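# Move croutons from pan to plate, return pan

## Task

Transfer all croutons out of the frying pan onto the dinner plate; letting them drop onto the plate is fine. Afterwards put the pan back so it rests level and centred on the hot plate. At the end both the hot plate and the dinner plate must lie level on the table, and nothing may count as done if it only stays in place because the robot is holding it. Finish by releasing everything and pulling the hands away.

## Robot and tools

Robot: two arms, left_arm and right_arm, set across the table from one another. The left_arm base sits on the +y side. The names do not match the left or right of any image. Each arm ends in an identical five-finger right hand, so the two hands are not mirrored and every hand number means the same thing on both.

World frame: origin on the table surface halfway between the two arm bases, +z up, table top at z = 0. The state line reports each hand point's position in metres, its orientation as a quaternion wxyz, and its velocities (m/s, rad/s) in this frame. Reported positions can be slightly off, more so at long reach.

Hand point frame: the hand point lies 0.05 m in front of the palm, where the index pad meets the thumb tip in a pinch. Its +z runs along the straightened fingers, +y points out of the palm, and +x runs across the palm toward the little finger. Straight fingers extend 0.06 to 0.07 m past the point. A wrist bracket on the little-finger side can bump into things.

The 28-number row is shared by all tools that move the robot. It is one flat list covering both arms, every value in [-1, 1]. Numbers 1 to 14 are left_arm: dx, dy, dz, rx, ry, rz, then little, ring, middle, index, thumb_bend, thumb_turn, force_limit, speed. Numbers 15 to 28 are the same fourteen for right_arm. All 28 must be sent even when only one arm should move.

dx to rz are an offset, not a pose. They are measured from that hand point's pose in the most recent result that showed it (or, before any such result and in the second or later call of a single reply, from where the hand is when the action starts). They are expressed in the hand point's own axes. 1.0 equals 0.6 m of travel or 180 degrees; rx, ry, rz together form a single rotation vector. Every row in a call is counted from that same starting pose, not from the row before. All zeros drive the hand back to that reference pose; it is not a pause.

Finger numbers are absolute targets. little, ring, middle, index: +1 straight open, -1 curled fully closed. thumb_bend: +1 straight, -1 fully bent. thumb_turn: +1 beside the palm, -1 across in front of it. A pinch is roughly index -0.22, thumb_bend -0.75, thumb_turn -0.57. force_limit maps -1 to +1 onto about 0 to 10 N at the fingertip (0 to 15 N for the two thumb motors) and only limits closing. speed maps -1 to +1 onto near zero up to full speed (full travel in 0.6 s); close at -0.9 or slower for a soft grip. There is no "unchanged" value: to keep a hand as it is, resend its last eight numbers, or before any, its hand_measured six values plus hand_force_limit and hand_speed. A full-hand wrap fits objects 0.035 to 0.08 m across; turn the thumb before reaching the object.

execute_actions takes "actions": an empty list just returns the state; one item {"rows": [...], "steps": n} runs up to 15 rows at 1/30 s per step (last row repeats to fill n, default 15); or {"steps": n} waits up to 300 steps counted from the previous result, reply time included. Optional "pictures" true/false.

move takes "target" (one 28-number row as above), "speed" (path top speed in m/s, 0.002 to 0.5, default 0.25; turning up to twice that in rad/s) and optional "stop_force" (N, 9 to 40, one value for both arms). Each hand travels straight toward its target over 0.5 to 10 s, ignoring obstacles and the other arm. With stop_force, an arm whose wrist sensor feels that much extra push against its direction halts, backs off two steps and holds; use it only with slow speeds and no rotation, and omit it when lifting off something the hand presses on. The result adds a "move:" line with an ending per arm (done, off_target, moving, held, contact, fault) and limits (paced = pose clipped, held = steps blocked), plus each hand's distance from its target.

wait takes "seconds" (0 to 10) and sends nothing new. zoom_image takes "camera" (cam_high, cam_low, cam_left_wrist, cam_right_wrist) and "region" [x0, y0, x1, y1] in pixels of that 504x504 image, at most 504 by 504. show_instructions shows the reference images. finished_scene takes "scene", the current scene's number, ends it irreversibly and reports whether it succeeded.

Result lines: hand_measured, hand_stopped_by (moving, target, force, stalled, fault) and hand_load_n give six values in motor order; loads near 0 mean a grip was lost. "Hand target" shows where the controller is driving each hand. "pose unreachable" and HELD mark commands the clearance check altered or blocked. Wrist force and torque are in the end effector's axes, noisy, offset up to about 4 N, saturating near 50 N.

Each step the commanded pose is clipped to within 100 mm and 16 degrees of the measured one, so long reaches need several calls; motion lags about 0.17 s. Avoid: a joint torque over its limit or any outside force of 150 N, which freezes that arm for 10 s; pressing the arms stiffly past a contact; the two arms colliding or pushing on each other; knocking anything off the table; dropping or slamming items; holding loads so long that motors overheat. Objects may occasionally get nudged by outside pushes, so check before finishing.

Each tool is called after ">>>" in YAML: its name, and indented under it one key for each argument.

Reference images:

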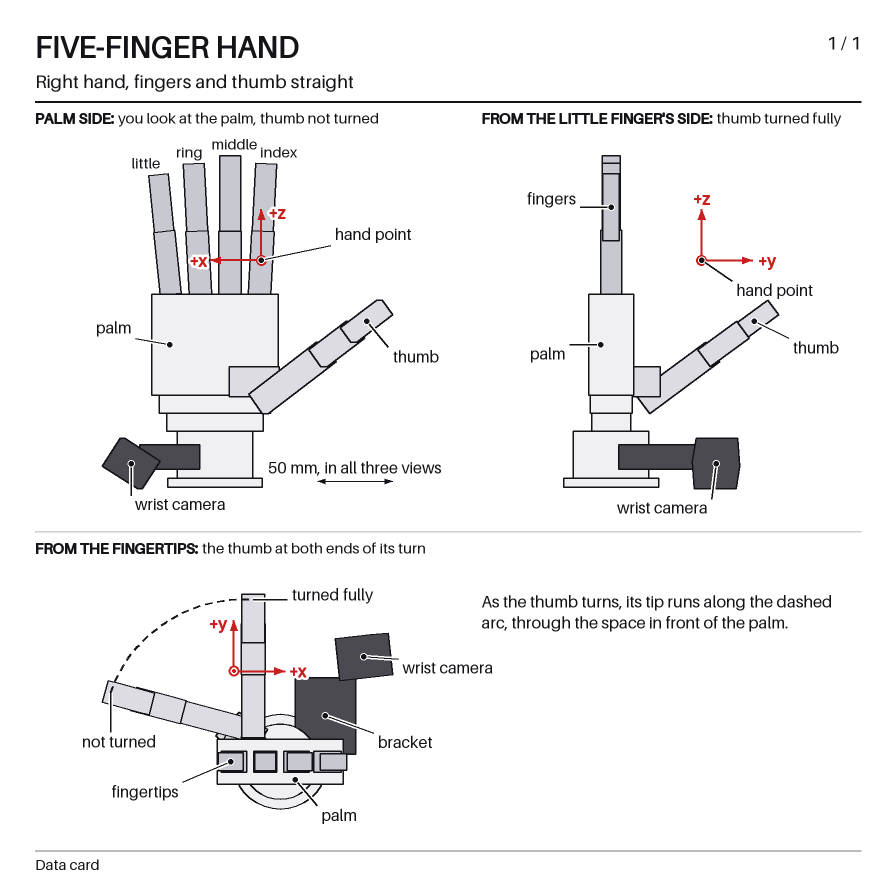

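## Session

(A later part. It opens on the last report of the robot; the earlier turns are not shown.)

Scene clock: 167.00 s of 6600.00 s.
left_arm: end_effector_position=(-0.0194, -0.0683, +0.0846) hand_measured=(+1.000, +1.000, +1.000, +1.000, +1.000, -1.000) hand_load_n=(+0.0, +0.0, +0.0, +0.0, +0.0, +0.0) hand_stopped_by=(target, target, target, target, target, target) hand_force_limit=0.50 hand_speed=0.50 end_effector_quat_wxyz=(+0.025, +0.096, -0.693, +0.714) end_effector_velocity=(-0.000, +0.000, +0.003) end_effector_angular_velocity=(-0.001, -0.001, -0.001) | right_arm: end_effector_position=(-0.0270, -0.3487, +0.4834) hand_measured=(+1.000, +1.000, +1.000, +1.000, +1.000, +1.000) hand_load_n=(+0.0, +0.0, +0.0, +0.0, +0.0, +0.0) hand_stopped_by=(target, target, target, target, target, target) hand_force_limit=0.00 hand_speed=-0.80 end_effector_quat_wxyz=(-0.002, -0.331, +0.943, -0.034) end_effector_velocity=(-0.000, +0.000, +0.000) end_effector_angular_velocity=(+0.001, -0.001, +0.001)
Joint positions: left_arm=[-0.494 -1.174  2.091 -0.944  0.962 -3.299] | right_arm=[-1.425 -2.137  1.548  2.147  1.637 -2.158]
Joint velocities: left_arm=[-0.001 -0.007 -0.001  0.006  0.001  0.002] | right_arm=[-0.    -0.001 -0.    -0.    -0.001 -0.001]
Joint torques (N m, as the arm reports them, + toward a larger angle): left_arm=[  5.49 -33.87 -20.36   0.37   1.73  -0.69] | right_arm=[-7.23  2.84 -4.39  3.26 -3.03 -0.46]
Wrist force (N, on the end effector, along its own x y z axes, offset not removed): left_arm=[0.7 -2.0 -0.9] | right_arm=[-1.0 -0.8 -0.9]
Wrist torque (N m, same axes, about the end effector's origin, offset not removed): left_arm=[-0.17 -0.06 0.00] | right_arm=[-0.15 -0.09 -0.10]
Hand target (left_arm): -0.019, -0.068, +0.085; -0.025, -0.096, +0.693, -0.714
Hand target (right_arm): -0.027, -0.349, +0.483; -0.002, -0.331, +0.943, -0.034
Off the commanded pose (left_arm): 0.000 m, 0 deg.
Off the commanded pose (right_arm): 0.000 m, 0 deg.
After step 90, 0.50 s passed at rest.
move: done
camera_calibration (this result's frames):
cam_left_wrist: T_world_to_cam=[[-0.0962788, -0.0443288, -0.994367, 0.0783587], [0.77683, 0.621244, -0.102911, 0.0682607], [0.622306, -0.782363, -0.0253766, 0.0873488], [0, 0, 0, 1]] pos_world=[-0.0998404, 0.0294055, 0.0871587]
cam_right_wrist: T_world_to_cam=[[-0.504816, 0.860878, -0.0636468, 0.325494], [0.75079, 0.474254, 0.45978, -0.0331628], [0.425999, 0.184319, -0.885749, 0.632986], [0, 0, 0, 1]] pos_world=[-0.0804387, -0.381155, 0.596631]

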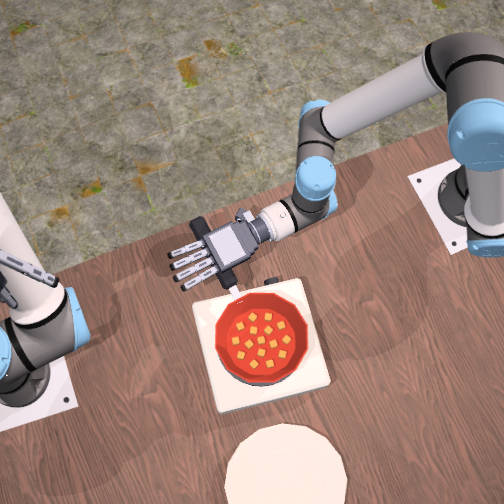

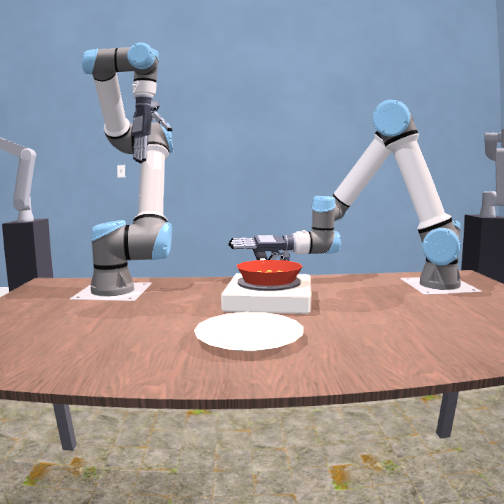

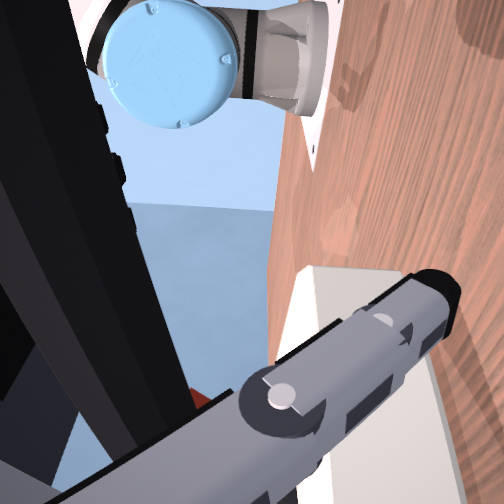

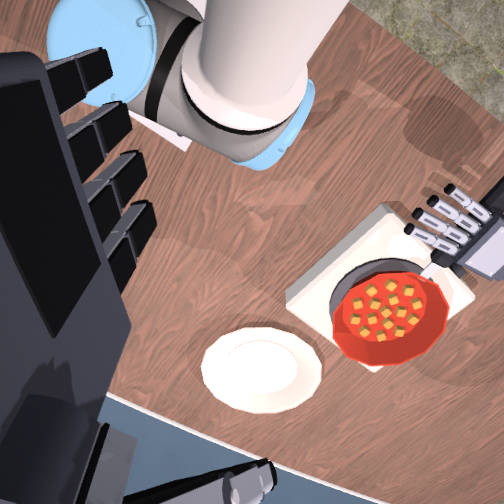

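>>> move:
  target: [0,0,0,0,0,0,-1,-1,-1,-1,1,-1,0.8,-0.5, 0,0,0,0,0,0,1,1,1,1,1,1,0,-0.8]

>>> move:
  target: [0,0,0,0,0,0,-1,-1,-1,-1,-1,-1,0.8,-0.5, 0,0,0,0,0,0,1,1,1,1,1,1,0,-0.8]

>>> zoom_image:
  camera: "cam_low"
  region: [210, 220, 350, 310]

Scene clock: 173.97 s of 6600.00 s.
left_arm: end_effector_position=(-0.0194, -0.0683, +0.0845) hand_measured=(-1.000, -1.000, -1.000, -1.000, +1.000, -1.000) hand_load_n=(+0.0, +1.0, +1.5, +3.0, +0.0, +0.0) hand_stopped_by=(target, target, target, moving, target, target) hand_force_limit=0.80 hand_speed=-0.50 end_effector_quat_wxyz=(+0.025, +0.096, -0.693, +0.714) end_effector_velocity=(+0.001, -0.000, +0.000) end_effector_angular_velocity=(-0.000, +0.001, +0.002) | right_arm: end_effector_position=(-0.0270, -0.3487, +0.4834) hand_measured=(+1.000, +1.000, +1.000, +1.000, +1.000, +1.000) hand_load_n=(+0.0, +0.0, +0.0, +0.0, +0.0, +0.0) hand_stopped_by=(target, target, target, target, target, target) hand_force_limit=0.00 hand_speed=-0.80 end_effector_quat_wxyz=(-0.002, -0.331, +0.943, -0.034) end_effector_velocity=(-0.000, -0.000, -0.000) end_effector_angular_velocity=(-0.000, +0.000, +0.003)
Joint positions: left_arm=[-0.495 -1.174  2.091 -0.944  0.962 -3.299] | right_arm=[-1.425 -2.137  1.548  2.147  1.637 -2.158]
Joint velocities: left_arm=[ 0.002  0.    -0.001  0.001 -0.    -0.001] | right_arm=[-0.     0.     0.    -0.    -0.    -0.003]
Joint torques (N m, as the arm reports them, + toward a larger angle): left_arm=[ -5.13 -27.08  -9.41  -2.98  -1.25  -0.26] | right_arm=[-7.44  1.83 -3.73  3.26 -2.62 -0.56]
Wrist force (N, on the end effector, along its own x y z axes, offset not removed): left_arm=[0.9 2.3 -0.5] | right_arm=[1.9 0.8 -2.5]
Wrist torque (N m, same axes, about the end effector's origin, offset not removed): left_arm=[0.00 -0.01 -0.30] | right_arm=[0.14 -0.06 0.34]
Hand target (left_arm): -0.019, -0.068, +0.085; -0.025, -0.096, +0.693, -0.714
Hand target (right_arm): -0.027, -0.349, +0.483; -0.002, -0.331, +0.943, -0.034
Off the commanded pose (left_arm): 0.000 m, 0 deg.
Off the commanded pose (right_arm): 0.000 m, 0 deg.
After step 90, 1.30 s passed at rest.
move: done
camera_calibration (this result's frames):
cam_left_wrist: T_world_to_cam=[[-0.0963187, -0.0442836, -0.994365, 0.0783252], [0.77684, 0.621231, -0.102914, 0.0682619], [0.622288, -0.782375, -0.0254348, 0.0873695], [0, 0, 0, 1]] pos_world=[-0.0998534, 0.0294178, 0.0871312]
cam_right_wrist: T_world_to_cam=[[-0.504816, 0.860878, -0.0636469, 0.325494], [0.75079, 0.474253, 0.45978, -0.0331627], [0.425999, 0.184319, -0.885749, 0.632986], [0, 0, 0, 1]] pos_world=[-0.0804388, -0.381155, 0.596631]

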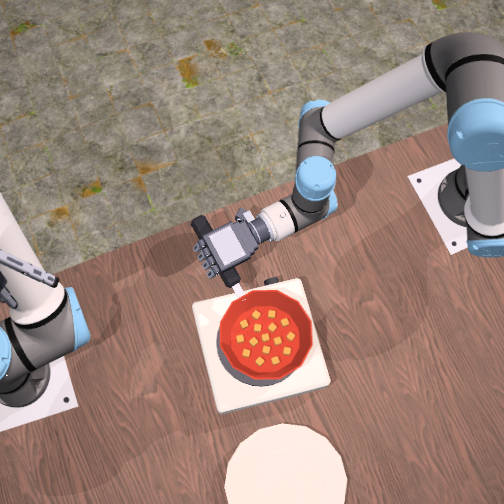

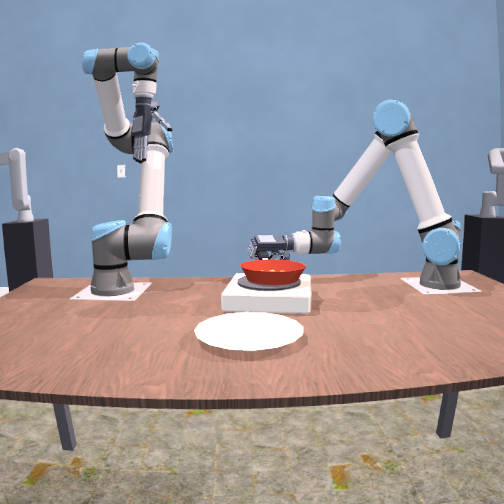

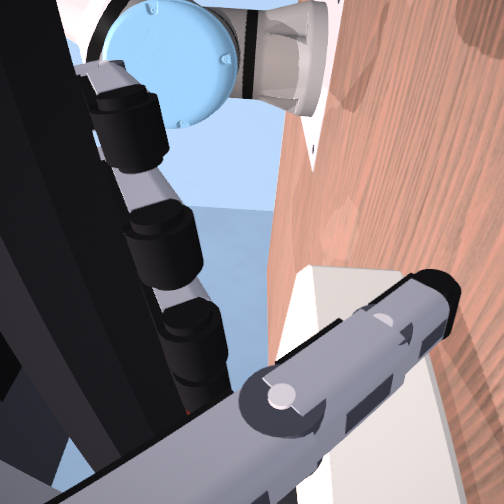

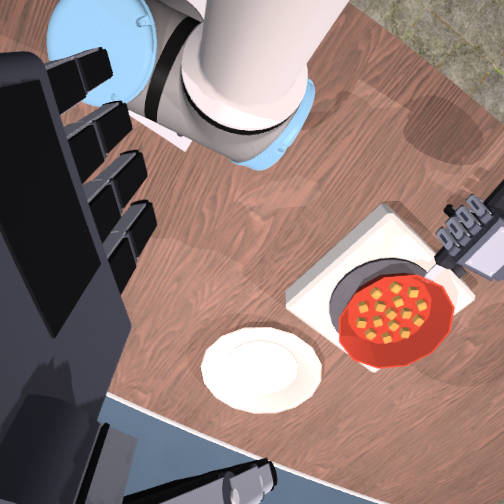

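Scene clock: 176.37 s of 6600.00 s.
left_arm: end_effector_position=(-0.0194, -0.0683, +0.0845) hand_measured=(-1.000, -1.000, -1.000, -1.000, -0.082, -1.000) hand_load_n=(+0.0, +0.5, -0.5, +2.0, +13.5, +4.0) hand_stopped_by=(target, target, target, target, force, target) hand_force_limit=0.80 hand_speed=-0.50 end_effector_quat_wxyz=(+0.025, +0.096, -0.693, +0.714) end_effector_velocity=(-0.000, +0.000, -0.001) end_effector_angular_velocity=(+0.002, -0.002, -0.001) | right_arm: end_effector_position=(-0.0270, -0.3487, +0.4834) hand_measured=(+1.000, +1.000, +1.000, +1.000, +1.000, +1.000) hand_load_n=(+0.0, +0.0, +0.0, +0.0, +0.0, +0.0) hand_stopped_by=(target, target, target, target, target, target) hand_force_limit=0.00 hand_speed=-0.80 end_effector_quat_wxyz=(-0.002, -0.331, +0.943, -0.034) end_effector_velocity=(+0.000, -0.001, -0.000) end_effector_angular_velocity=(-0.003, -0.001, +0.001)
Joint positions: left_arm=[-0.495 -1.174  2.091 -0.944  0.962 -3.299] | right_arm=[-1.425 -2.137  1.548  2.147  1.637 -2.158]
Joint velocities: left_arm=[-0.     0.001  0.     0.     0.     0.001] | right_arm=[-0.     0.    -0.001 -0.001  0.003 -0.001]
Joint torques (N m, as the arm reports them, + toward a larger angle): left_arm=[ -5.63 -27.47 -10.8   -2.93  -1.15  -0.02] | right_arm=[-5.99  2.35 -5.02  3.45 -2.55 -0.57]
Wrist force (N, on the end effector, along its own x y z axes, offset not removed): left_arm=[0.0 2.9 0.2] | right_arm=[3.8 -1.0 -0.5]
Wrist torque (N m, same axes, about the end effector's origin, offset not removed): left_arm=[-0.14 0.16 -0.55] | right_arm=[-0.07 -0.54 0.38]
Hand target (left_arm): -0.019, -0.068, +0.085; -0.025, -0.096, +0.693, -0.714
Hand target (right_arm): -0.027, -0.349, +0.483; -0.002, -0.331, +0.943, -0.034
Off the commanded pose (left_arm): 0.000 m, 0 deg.
Off the commanded pose (right_arm): 0.000 m, 0 deg.
move: done
camera_calibration (this result's frames):
cam_left_wrist: T_world_to_cam=[[-0.0963187, -0.0442834, -0.994365, 0.078325], [0.77684, 0.621231, -0.102914, 0.0682619], [0.622288, -0.782375, -0.025435, 0.0873695], [0, 0, 0, 1]] pos_world=[-0.0998534, 0.0294178, 0.0871311]
cam_right_wrist: T_world_to_cam=[[-0.504816, 0.860878, -0.0636465, 0.325494], [0.75079, 0.474253, 0.45978, -0.0331628], [0.425999, 0.184319, -0.885749, 0.632986], [0, 0, 0, 1]] pos_world=[-0.0804387, -0.381155, 0.596631]

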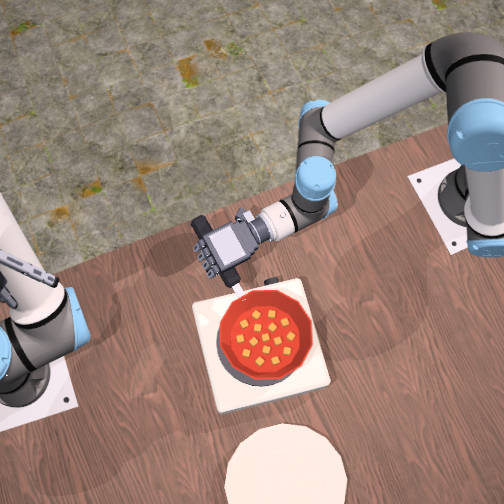

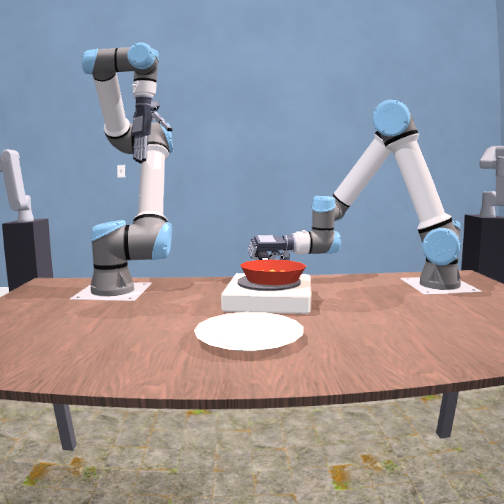

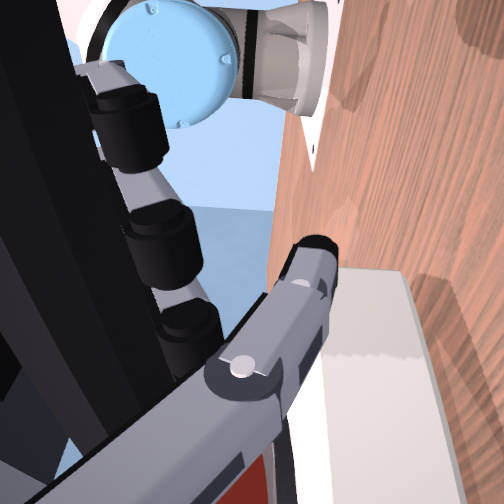

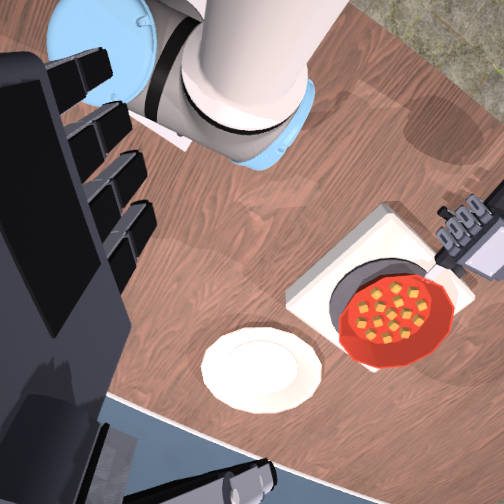

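Region (210, 220, 350, 310) of cam_low's 504x504 image, scaled by 3.600, with more detail than that image has; it fills the top 324 rows of this view, and the rest is white.

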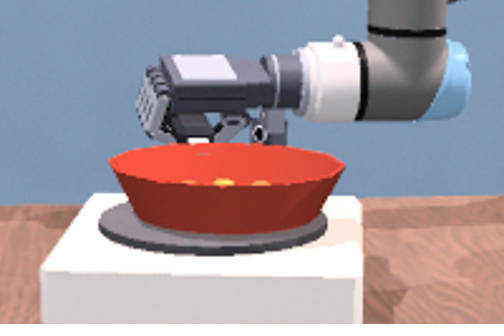

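>>> move:
  target: [0,-0.08,0,0,0,0,-1,-1,-1,-1,-1,-1,0.8,-0.5, 0,0,0,0,0,0,1,1,1,1,1,1,0,-0.8]
  speed: 0.03

>>> zoom_image:
  camera: "cam_low"
  region: [200, 190, 360, 310]

>>> zoom_image:
  camera: "cam_left_wrist"
  region: [0, 0, 504, 504]

Scene clock: 186.50 s of 6600.00 s.
left_arm: end_effector_position=(-0.0114, -0.0663, +0.1315) hand_measured=(-1.000, -1.000, -1.000, -1.000, -0.082, -1.000) hand_load_n=(+0.0, +0.5, +0.5, +1.5, +14.5, +4.0) hand_stopped_by=(target, target, target, target, force, target) hand_force_limit=0.80 hand_speed=-0.50 end_effector_quat_wxyz=(+0.025, +0.096, -0.693, +0.714) end_effector_velocity=(+0.000, +0.000, +0.002) end_effector_angular_velocity=(+0.001, -0.001, -0.000) | right_arm: end_effector_position=(-0.0270, -0.3487, +0.4834) hand_measured=(+1.000, +1.000, +1.000, +1.000, +1.000, +1.000) hand_load_n=(+0.0, +0.0, +0.0, +0.0, +0.0, +0.0) hand_stopped_by=(target, target, target, target, target, target) hand_force_limit=0.00 hand_speed=-0.80 end_effector_quat_wxyz=(-0.002, -0.331, +0.943, -0.034) end_effector_velocity=(+0.000, +0.000, +0.000) end_effector_angular_velocity=(+0.000, +0.000, -0.001)
Joint positions: left_arm=[-0.479 -1.276  2.067 -0.818  0.977 -3.3  ] | right_arm=[-1.425 -2.137  1.548  2.147  1.637 -2.158]
Joint velocities: left_arm=[ 0.001 -0.005 -0.002  0.008  0.001  0.   ] | right_arm=[-0.     0.    -0.    -0.    -0.     0.001]
Joint torques (N m, as the arm reports them, + toward a larger angle): left_arm=[  6.83 -37.06 -24.82  -0.32   1.7   -1.02] | right_arm=[-6.45  3.13 -4.85  3.16 -2.75 -0.31]
Wrist force (N, on the end effector, along its own x y z axes, offset not removed): left_arm=[-1.0 5.8 -1.6] | right_arm=[-1.5 -2.4 -2.2]
Wrist torque (N m, same axes, about the end effector's origin, offset not removed): left_arm=[0.41 0.15 -0.77] | right_arm=[-0.36 0.12 -0.31]
Hand target (left_arm): -0.011, -0.066, +0.132; -0.025, -0.096, +0.693, -0.714
Hand target (right_arm): -0.027, -0.349, +0.483; -0.002, -0.331, +0.943, -0.034
Off the commanded pose (left_arm): 0.000 m, 0 deg.
Off the commanded pose (right_arm): 0.000 m, 0 deg.
After step 90, 5.17 s passed at rest.
move: done
camera_calibration (this result's frames):
cam_left_wrist: T_world_to_cam=[[-0.0963037, -0.0443317, -0.994364, 0.12591], [0.776839, 0.621229, -0.102933, 0.0656598], [0.622291, -0.782374, -0.0253881, 0.0850623], [0, 0, 0, 1]] pos_world=[-0.091815, 0.0313426, 0.134119]
cam_right_wrist: T_world_to_cam=[[-0.504816, 0.860878, -0.0636465, 0.325494], [0.75079, 0.474253, 0.459781, -0.033163], [0.425999, 0.184319, -0.885749, 0.632986], [0, 0, 0, 1]] pos_world=[-0.0804388, -0.381155, 0.596631]

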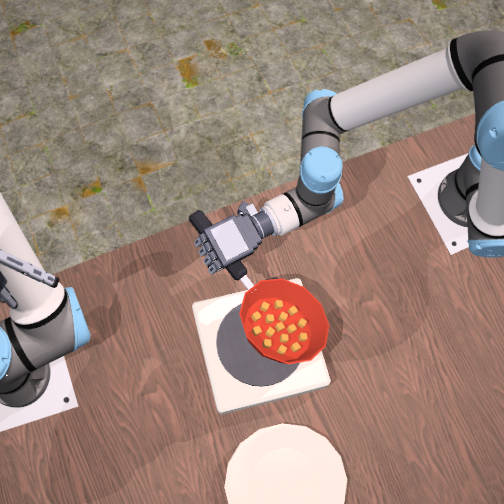

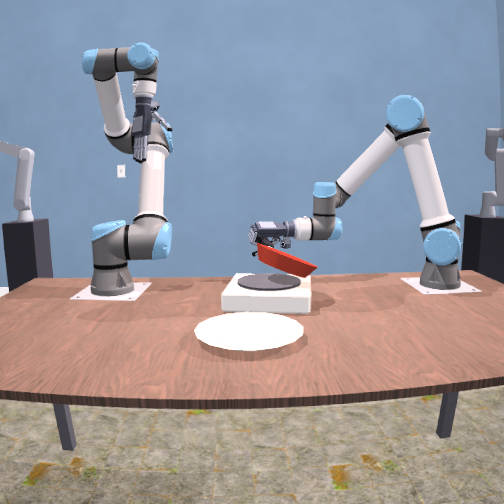

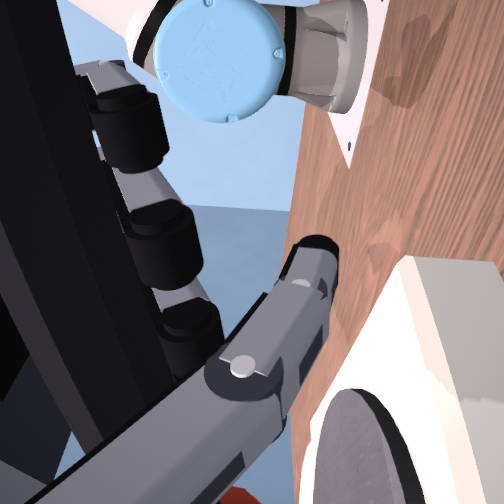

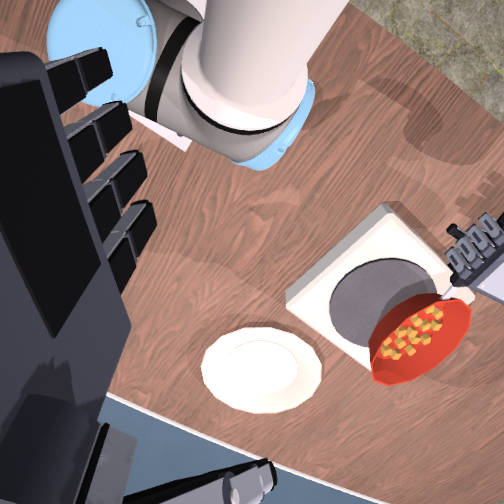

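Region (200, 190, 360, 310) of cam_low's 504x504 image, scaled by 3.150, with more detail than that image has; it fills the top 378 rows of this view, and the rest is white.

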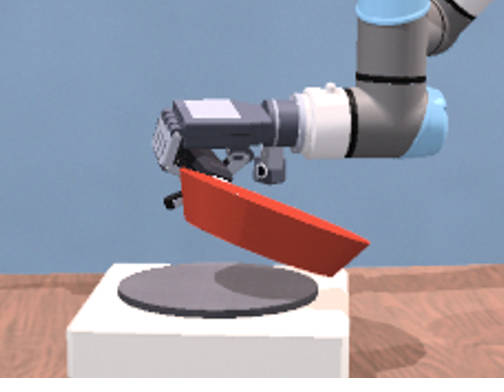

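Region (0, 0, 504, 504) of cam_left_wrist's 504x504 image, scaled by 1.000.

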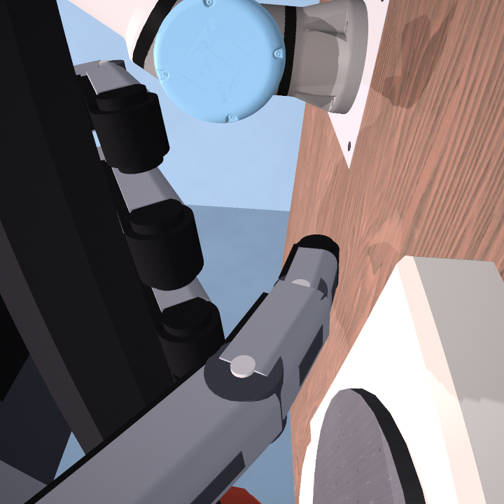

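>>> move:
  target: [0,-0.05,0,-0.13,0,0,-1,-1,-1,-1,-1,-1,0.8,-0.5, 0,0,0,0,0,0,1,1,1,1,1,1,0,-0.8]
  speed: 0.04

>>> zoom_image:
  camera: "cam_low"
  region: [200, 160, 380, 310]

Scene clock: 206.10 s of 6600.00 s.
left_arm: end_effector_position=(-0.0063, -0.0649, +0.1610) hand_measured=(-1.000, -1.000, -1.000, -0.998, -0.082, -1.000) hand_load_n=(+0.0, +0.0, -1.0, +9.5, +13.5, +4.5) hand_stopped_by=(target, target, target, target, force, target) hand_force_limit=0.80 hand_speed=-0.50 end_effector_quat_wxyz=(+0.044, +0.090, -0.822, +0.560) end_effector_velocity=(+0.000, -0.000, +0.002) end_effector_angular_velocity=(+0.015, +0.002, -0.003) | right_arm: end_effector_position=(-0.0270, -0.3487, +0.4834) hand_measured=(+1.000, +1.000, +1.000, +1.000, +1.000, +1.000) hand_load_n=(+0.0, +0.0, +0.0, +0.0, +0.0, +0.0) hand_stopped_by=(target, target, target, target, target, target) hand_force_limit=0.00 hand_speed=-0.80 end_effector_quat_wxyz=(-0.002, -0.331, +0.943, -0.034) end_effector_velocity=(-0.000, -0.000, +0.000) end_effector_angular_velocity=(+0.000, +0.001, +0.002)
Joint positions: left_arm=[-0.385 -1.279  1.711 -0.022  1.176 -3.495] | right_arm=[-1.425 -2.137  1.548  2.147  1.637 -2.158]
Joint velocities: left_arm=[ 0.005  0.004 -0.018  0.029  0.01  -0.004] | right_arm=[ 0.    -0.     0.     0.001 -0.    -0.002]
Joint torques (N m, as the arm reports them, + toward a larger angle): left_arm=[  7.91 -26.28 -26.37   1.09   0.95  -1.27] | right_arm=[-7.49  2.93 -4.52  3.06 -2.68 -0.5 ]
Wrist force (N, on the end effector, along its own x y z axes, offset not removed): left_arm=[-0.7 4.2 -0.2] | right_arm=[2.7 1.5 -5.5]
Wrist torque (N m, same axes, about the end effector's origin, offset not removed): left_arm=[0.04 0.55 -0.74] | right_arm=[0.57 -0.27 0.22]
Hand target (left_arm): -0.006, -0.065, +0.161; -0.044, -0.090, +0.823, -0.559
Hand target (right_arm): -0.027, -0.349, +0.483; -0.002, -0.331, +0.943, -0.034
Off the commanded pose (left_arm): 0.000 m, 0 deg.
Off the commanded pose (right_arm): 0.000 m, 0 deg.
After step 90, 11.23 s passed at rest.
move: done
camera_calibration (this result's frames):
cam_left_wrist: T_world_to_cam=[[-0.124771, 0.351734, -0.927747, 0.170581], [0.818692, 0.564736, 0.104002, 0.0271207], [0.560514, -0.746563, -0.358425, 0.139291], [0, 0, 0, 1]] pos_world=[-0.0789947, 0.0286748, 0.205361]
cam_right_wrist: T_world_to_cam=[[-0.504816, 0.860878, -0.0636466, 0.325494], [0.75079, 0.474253, 0.459781, -0.0331629], [0.425999, 0.184319, -0.885749, 0.632986], [0, 0, 0, 1]] pos_world=[-0.0804388, -0.381155, 0.596631]

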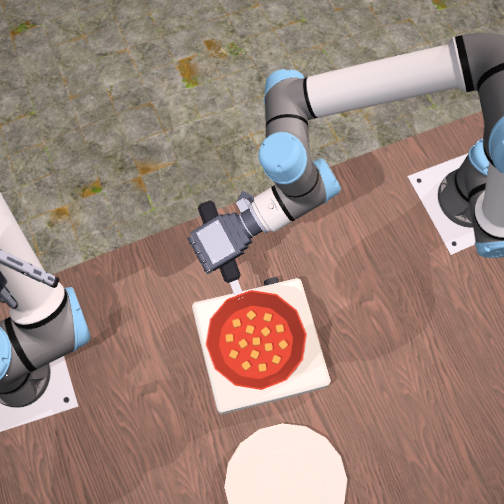

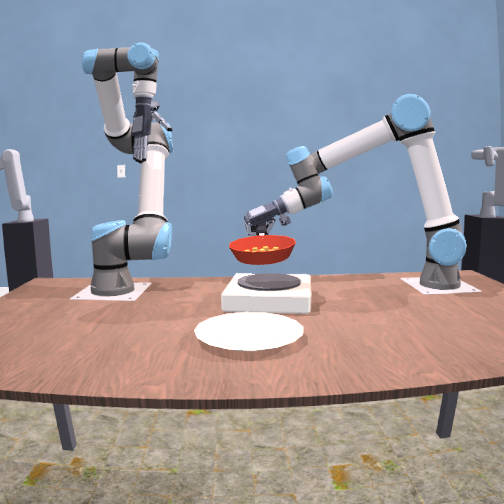

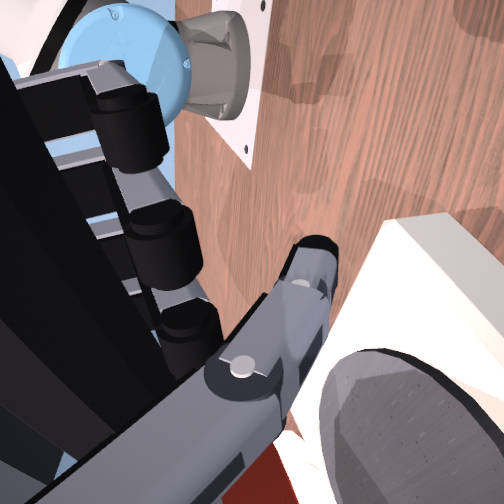

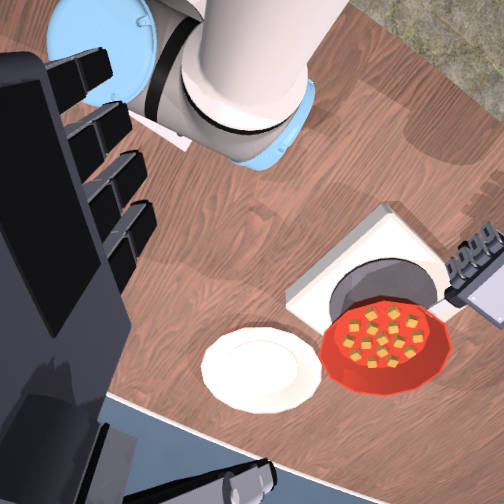

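Region (200, 160, 380, 310) of cam_low's 504x504 image, scaled by 2.800, with more detail than that image has.

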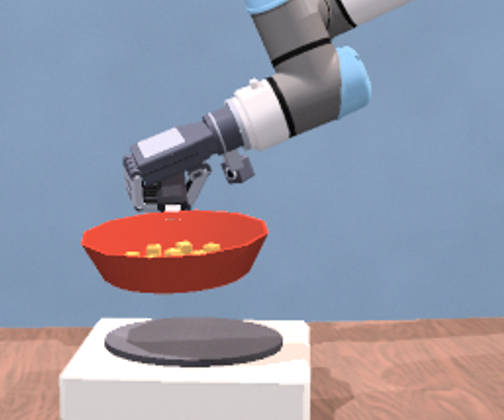

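>>> move:
  target: [0,0,0,0,0,0,-1,-1,-1,-1,-0.9,-1,1,-0.6, 0,0,0,0,0,0,1,1,1,1,1,1,0,-0.8]

>>> zoom_image:
  camera: "cam_low"
  region: [230, 190, 310, 270]

>>> zoom_image:
  camera: "cam_high"
  region: [170, 170, 370, 410]

Scene clock: 213.67 s of 6600.00 s.
left_arm: end_effector_position=(-0.0062, -0.0649, +0.1610) hand_measured=(-1.000, -1.000, -1.000, -0.998, -0.108, -1.000) hand_load_n=(+0.0, +0.0, -1.0, +8.5, +15.0, +5.0) hand_stopped_by=(target, target, target, target, force, target) hand_force_limit=1.00 hand_speed=-0.60 end_effector_quat_wxyz=(+0.044, +0.090, -0.822, +0.560) end_effector_velocity=(-0.000, -0.000, -0.000) end_effector_angular_velocity=(-0.001, -0.002, +0.001) | right_arm: end_effector_position=(-0.0270, -0.3487, +0.4834) hand_measured=(+1.000, +1.000, +1.000, +1.000, +1.000, +1.000) hand_load_n=(+0.0, +0.0, +0.0, +0.0, +0.0, +0.0) hand_stopped_by=(target, target, target, target, target, target) hand_force_limit=0.00 hand_speed=-0.80 end_effector_quat_wxyz=(-0.002, -0.331, +0.943, -0.034) end_effector_velocity=(-0.000, -0.000, -0.000) end_effector_angular_velocity=(-0.000, +0.001, +0.001)
Joint positions: left_arm=[-0.385 -1.278  1.711 -0.021  1.176 -3.495] | right_arm=[-1.425 -2.137  1.548  2.147  1.637 -2.158]
Joint velocities: left_arm=[-0.001  0.001 -0.    -0.001 -0.002  0.001] | right_arm=[ 0.001 -0.001  0.001  0.     0.    -0.   ]
Joint torques (N m, as the arm reports them, + toward a larger angle): left_arm=[ -8.53 -39.82 -14.05  -2.72  -2.67   2.79] | right_arm=[-7.16  3.11 -4.04  3.2  -2.66 -0.4 ]
Wrist force (N, on the end effector, along its own x y z axes, offset not removed): left_arm=[-0.2 4.0 0.6] | right_arm=[3.5 -1.8 -2.4]
Wrist torque (N m, same axes, about the end effector's origin, offset not removed): left_arm=[-0.13 0.27 -0.69] | right_arm=[-0.12 -0.32 0.19]
Hand target (left_arm): -0.006, -0.065, +0.161; -0.044, -0.090, +0.822, -0.560
Hand target (right_arm): -0.027, -0.349, +0.483; -0.002, -0.331, +0.943, -0.034
Off the commanded pose (left_arm): 0.000 m, 0 deg.
Off the commanded pose (right_arm): 0.000 m, 0 deg.
After step 90, 3.87 s passed at rest.
move: done
camera_calibration (this result's frames):
cam_left_wrist: T_world_to_cam=[[-0.12481, 0.351843, -0.927701, 0.170585], [0.818667, 0.564763, 0.104052, 0.0270836], [0.560541, -0.746491, -0.35853, 0.139289], [0, 0, 0, 1]] pos_world=[-0.0789592, 0.0286636, 0.205373]
cam_right_wrist: T_world_to_cam=[[-0.504816, 0.860878, -0.0636467, 0.325494], [0.75079, 0.474253, 0.459781, -0.0331629], [0.425999, 0.184319, -0.885749, 0.632986], [0, 0, 0, 1]] pos_world=[-0.0804388, -0.381155, 0.596631]

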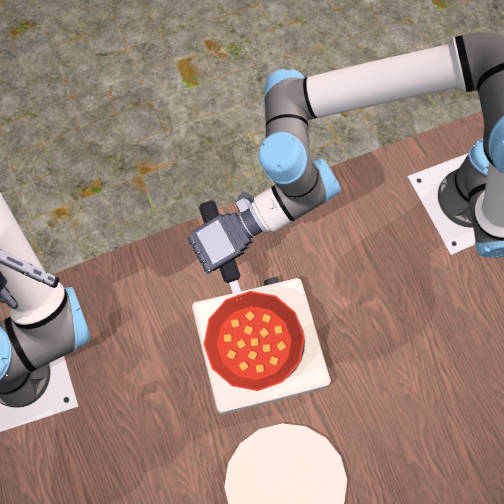

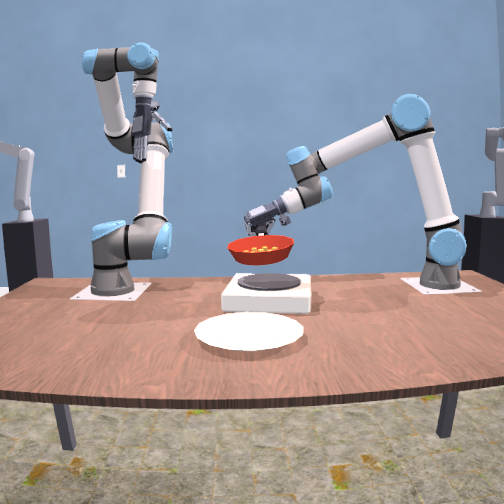

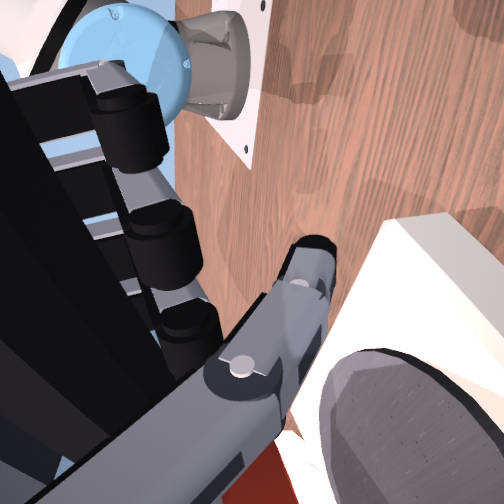

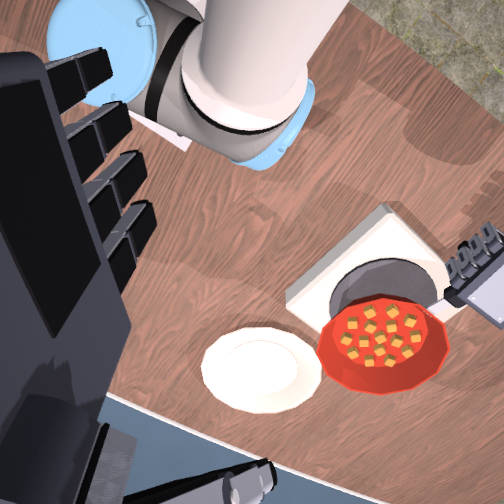

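Region (230, 190, 310, 270) of cam_low's 504x504 image, scaled by 6.300, with more detail than that image has.

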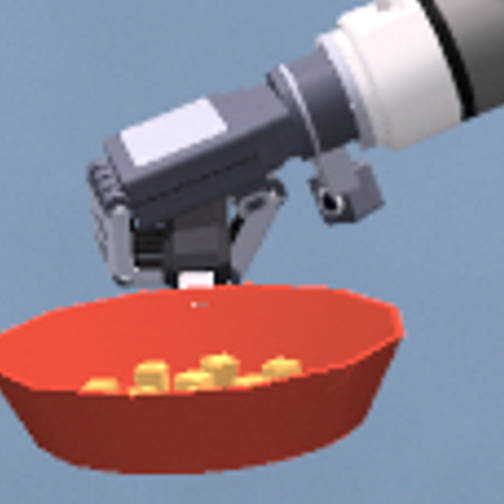

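Region (170, 170, 370, 410) of cam_high's 504x504 image, scaled by 2.100, with more detail than that image has.

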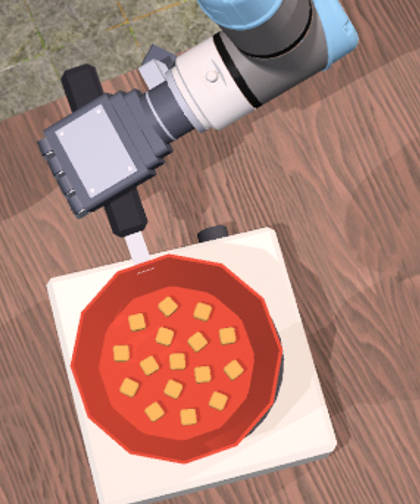

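>>> move:
  target: [-0.271,-0.181,0.0545,0,0,0,-1,-1,-1,-1,-0.9,-1,1,-0.6, 0,0,0,0,0,0,1,1,1,1,1,1,0,-0.8]
  speed: 0.06

Scene clock: 239.70 s of 6600.00 s.
left_arm: end_effector_position=(+0.1751, -0.1177, +0.2203) hand_measured=(-1.000, -1.000, -1.000, -0.998, -0.108, -1.000) hand_load_n=(+0.0, +0.0, -1.0, +8.5, +15.0, +5.0) hand_stopped_by=(target, target, target, target, force, target) hand_force_limit=1.00 hand_speed=-0.60 end_effector_quat_wxyz=(+0.044, +0.090, -0.822, +0.560) end_effector_velocity=(+0.003, -0.001, -0.000) end_effector_angular_velocity=(+0.002, +0.001, +0.000) | right_arm: end_effector_position=(-0.0270, -0.3487, +0.4834) hand_measured=(+1.000, +1.000, +1.000, +1.000, +1.000, +1.000) hand_load_n=(+0.0, +0.0, +0.0, +0.0, +0.0, +0.0) hand_stopped_by=(target, target, target, target, target, target) hand_force_limit=0.00 hand_speed=-0.80 end_effector_quat_wxyz=(-0.002, -0.331, +0.943, -0.034) end_effector_velocity=(-0.000, +0.000, -0.000) end_effector_angular_velocity=(+0.001, +0.001, +0.002)
Joint positions: left_arm=[ 0.015 -1.174  1.403  0.149  1.545 -3.338] | right_arm=[-1.425 -2.137  1.548  2.147  1.637 -2.158]
Joint velocities: left_arm=[ 0.007  0.005 -0.008  0.004  0.006  0.001] | right_arm=[ 0.    -0.     0.001  0.    -0.001 -0.002]
Joint torques (N m, as the arm reports them, + toward a larger angle): left_arm=[  7.59 -32.83 -29.34   0.01   1.51   2.92] | right_arm=[-6.51  2.47 -4.98  3.36 -2.63 -0.57]
Wrist force (N, on the end effector, along its own x y z axes, offset not removed): left_arm=[0.2 3.5 1.2] | right_arm=[-0.6 2.4 -5.7]
Wrist torque (N m, same axes, about the end effector's origin, offset not removed): left_arm=[-0.23 0.23 -0.67] | right_arm=[0.80 0.30 -0.01]
Hand target (left_arm): +0.175, -0.118, +0.220; -0.044, -0.090, +0.822, -0.560
Hand target (right_arm): -0.027, -0.349, +0.483; -0.002, -0.331, +0.943, -0.034
Off the commanded pose (left_arm): 0.001 m, 0 deg.
Off the commanded pose (right_arm): 0.000 m, 0 deg.
After step 90, 19.30 s passed at rest.
move: done
camera_calibration (this result's frames):
cam_left_wrist: T_world_to_cam=[[-0.124703, 0.351563, -0.927821, 0.266765], [0.818636, 0.56482, 0.10399, -0.0977167], [0.560611, -0.74658, -0.358237, 0.0194416], [0, 0, 0, 1]] pos_world=[0.102361, -0.0240775, 0.264636]
cam_right_wrist: T_world_to_cam=[[-0.504816, 0.860878, -0.0636466, 0.325494], [0.75079, 0.474253, 0.459781, -0.0331629], [0.425999, 0.184319, -0.885749, 0.632986], [0, 0, 0, 1]] pos_world=[-0.0804388, -0.381155, 0.596631]

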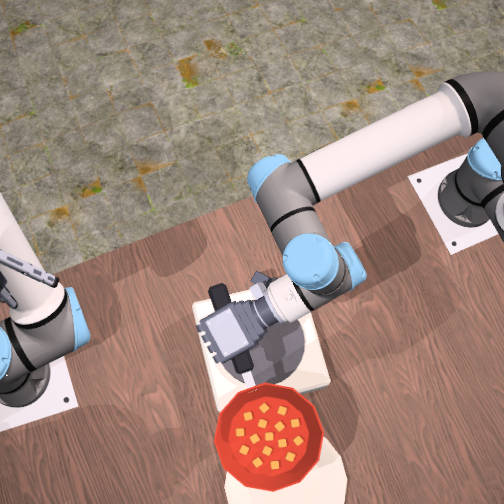

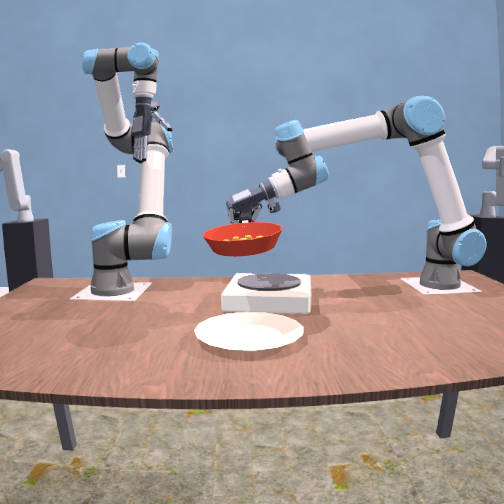

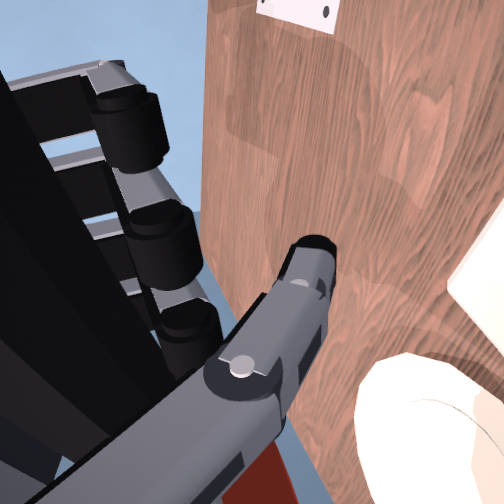

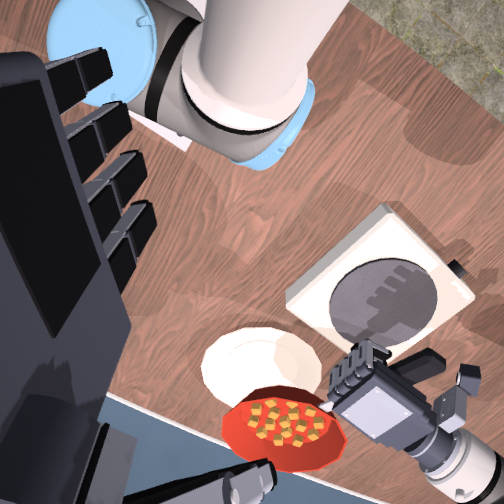

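>>> move:
  target: [-0.058,-0.017,-0.0075,0,0.0624,-0.1545,-1,-1,-1,-1,-0.9,-1,1,-0.6, 0,0,0,0,0,0,1,1,1,1,1,1,0,-0.8]
  speed: 0.06

>>> zoom_image:
  camera: "cam_low"
  region: [170, 160, 350, 370]

Scene clock: 249.07 s of 6600.00 s.
left_arm: end_effector_position=(+0.2110, -0.1136, +0.2254) hand_measured=(-1.000, -1.000, -1.000, -0.998, -0.108, -1.000) hand_load_n=(+0.0, +0.0, -1.0, +6.5, +15.0, +5.0) hand_stopped_by=(target, target, target, target, force, target) hand_force_limit=1.00 hand_speed=-0.60 end_effector_quat_wxyz=(+0.255, +0.229, -0.769, +0.539) end_effector_velocity=(+0.000, +0.000, +0.000) end_effector_angular_velocity=(-0.002, +0.020, -0.002) | right_arm: end_effector_position=(-0.0270, -0.3487, +0.4834) hand_measured=(+1.000, +1.000, +1.000, +1.000, +1.000, +1.000) hand_load_n=(+0.0, +0.0, +0.0, +0.0, +0.0, +0.0) hand_stopped_by=(target, target, target, target, target, target) hand_force_limit=0.00 hand_speed=-0.80 end_effector_quat_wxyz=(-0.002, -0.331, +0.943, -0.034) end_effector_velocity=(+0.000, -0.000, -0.000) end_effector_angular_velocity=(-0.000, +0.000, +0.001)
Joint positions: left_arm=[ 0.23  -1.114  1.342  0.083  1.926 -3.762] | right_arm=[-1.425 -2.137  1.548  2.147  1.637 -2.158]
Joint velocities: left_arm=[ 0.006  0.003 -0.001 -0.006  0.014 -0.017] | right_arm=[-0.     0.     0.    -0.     0.    -0.001]
Joint torques (N m, as the arm reports them, + toward a larger angle): left_arm=[  7.49 -35.08 -30.76  -3.74   2.08  -1.51] | right_arm=[-6.4   3.34 -4.76  3.37 -2.57 -0.44]
Wrist force (N, on the end effector, along its own x y z axes, offset not removed): left_arm=[-3.7 3.6 -0.1] | right_arm=[0.3 3.4 3.4]
Wrist torque (N m, same axes, about the end effector's origin, offset not removed): left_arm=[0.03 0.45 -0.61] | right_arm=[0.07 0.17 -0.03]
Hand target (left_arm): +0.211, -0.114, +0.225; -0.256, -0.230, +0.769, -0.539
Hand target (right_arm): -0.027, -0.349, +0.483; -0.002, -0.331, +0.943, -0.034
Off the commanded pose (left_arm): 0.000 m, 0 deg.
Off the commanded pose (right_arm): 0.000 m, 0 deg.
After step 90, 1.70 s passed at rest.
move: done
camera_calibration (this result's frames):
cam_left_wrist: T_world_to_cam=[[-0.572488, 0.306642, -0.760413, 0.326166], [0.755181, 0.558386, -0.343375, -0.0163995], [0.319311, -0.770828, -0.551239, 0.0958686], [0, 0, 0, 1]] pos_world=[0.168499, -0.0169607, 0.295237]
cam_right_wrist: T_world_to_cam=[[-0.504816, 0.860878, -0.0636466, 0.325494], [0.75079, 0.474253, 0.459781, -0.0331629], [0.425999, 0.184319, -0.885749, 0.632986], [0, 0, 0, 1]] pos_world=[-0.0804388, -0.381155, 0.596631]

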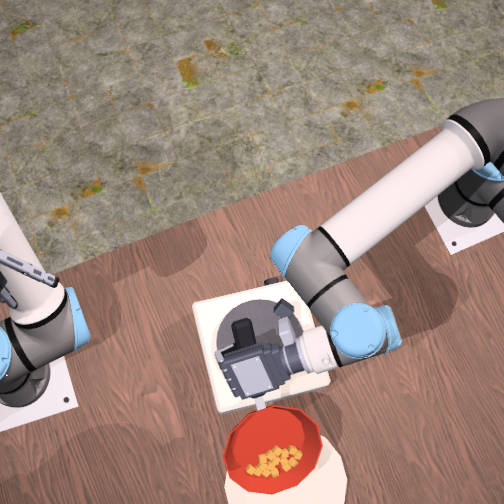

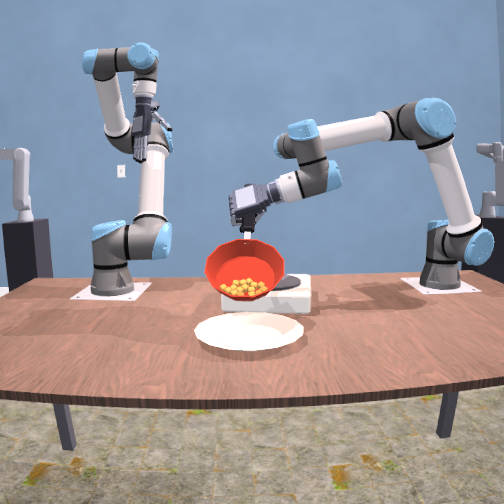

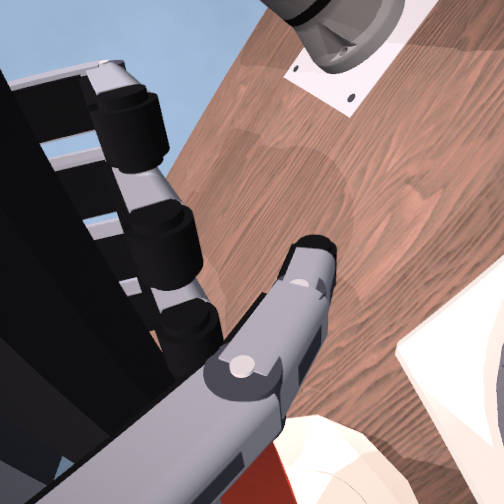

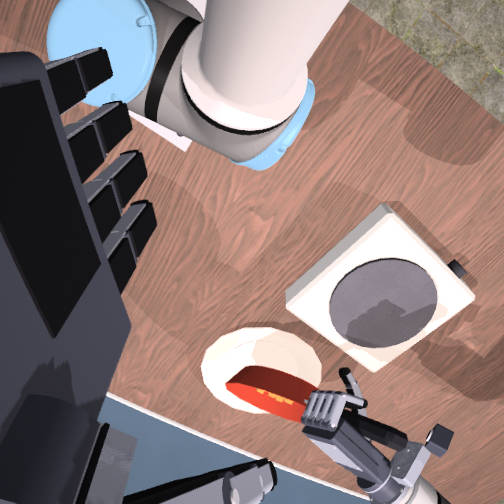

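Region (170, 160, 350, 370) of cam_low's 504x504 image, scaled by 2.400, with more detail than that image has; it fills the left 432 columns of this view, and the rest is white.

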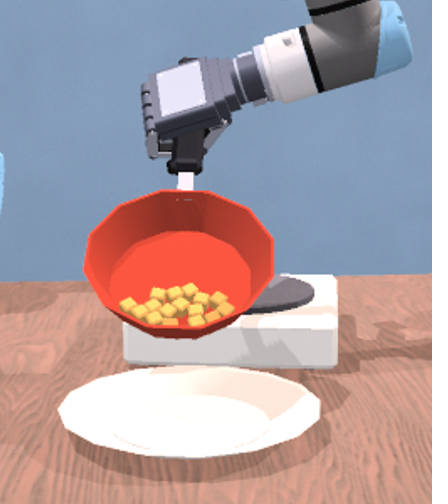

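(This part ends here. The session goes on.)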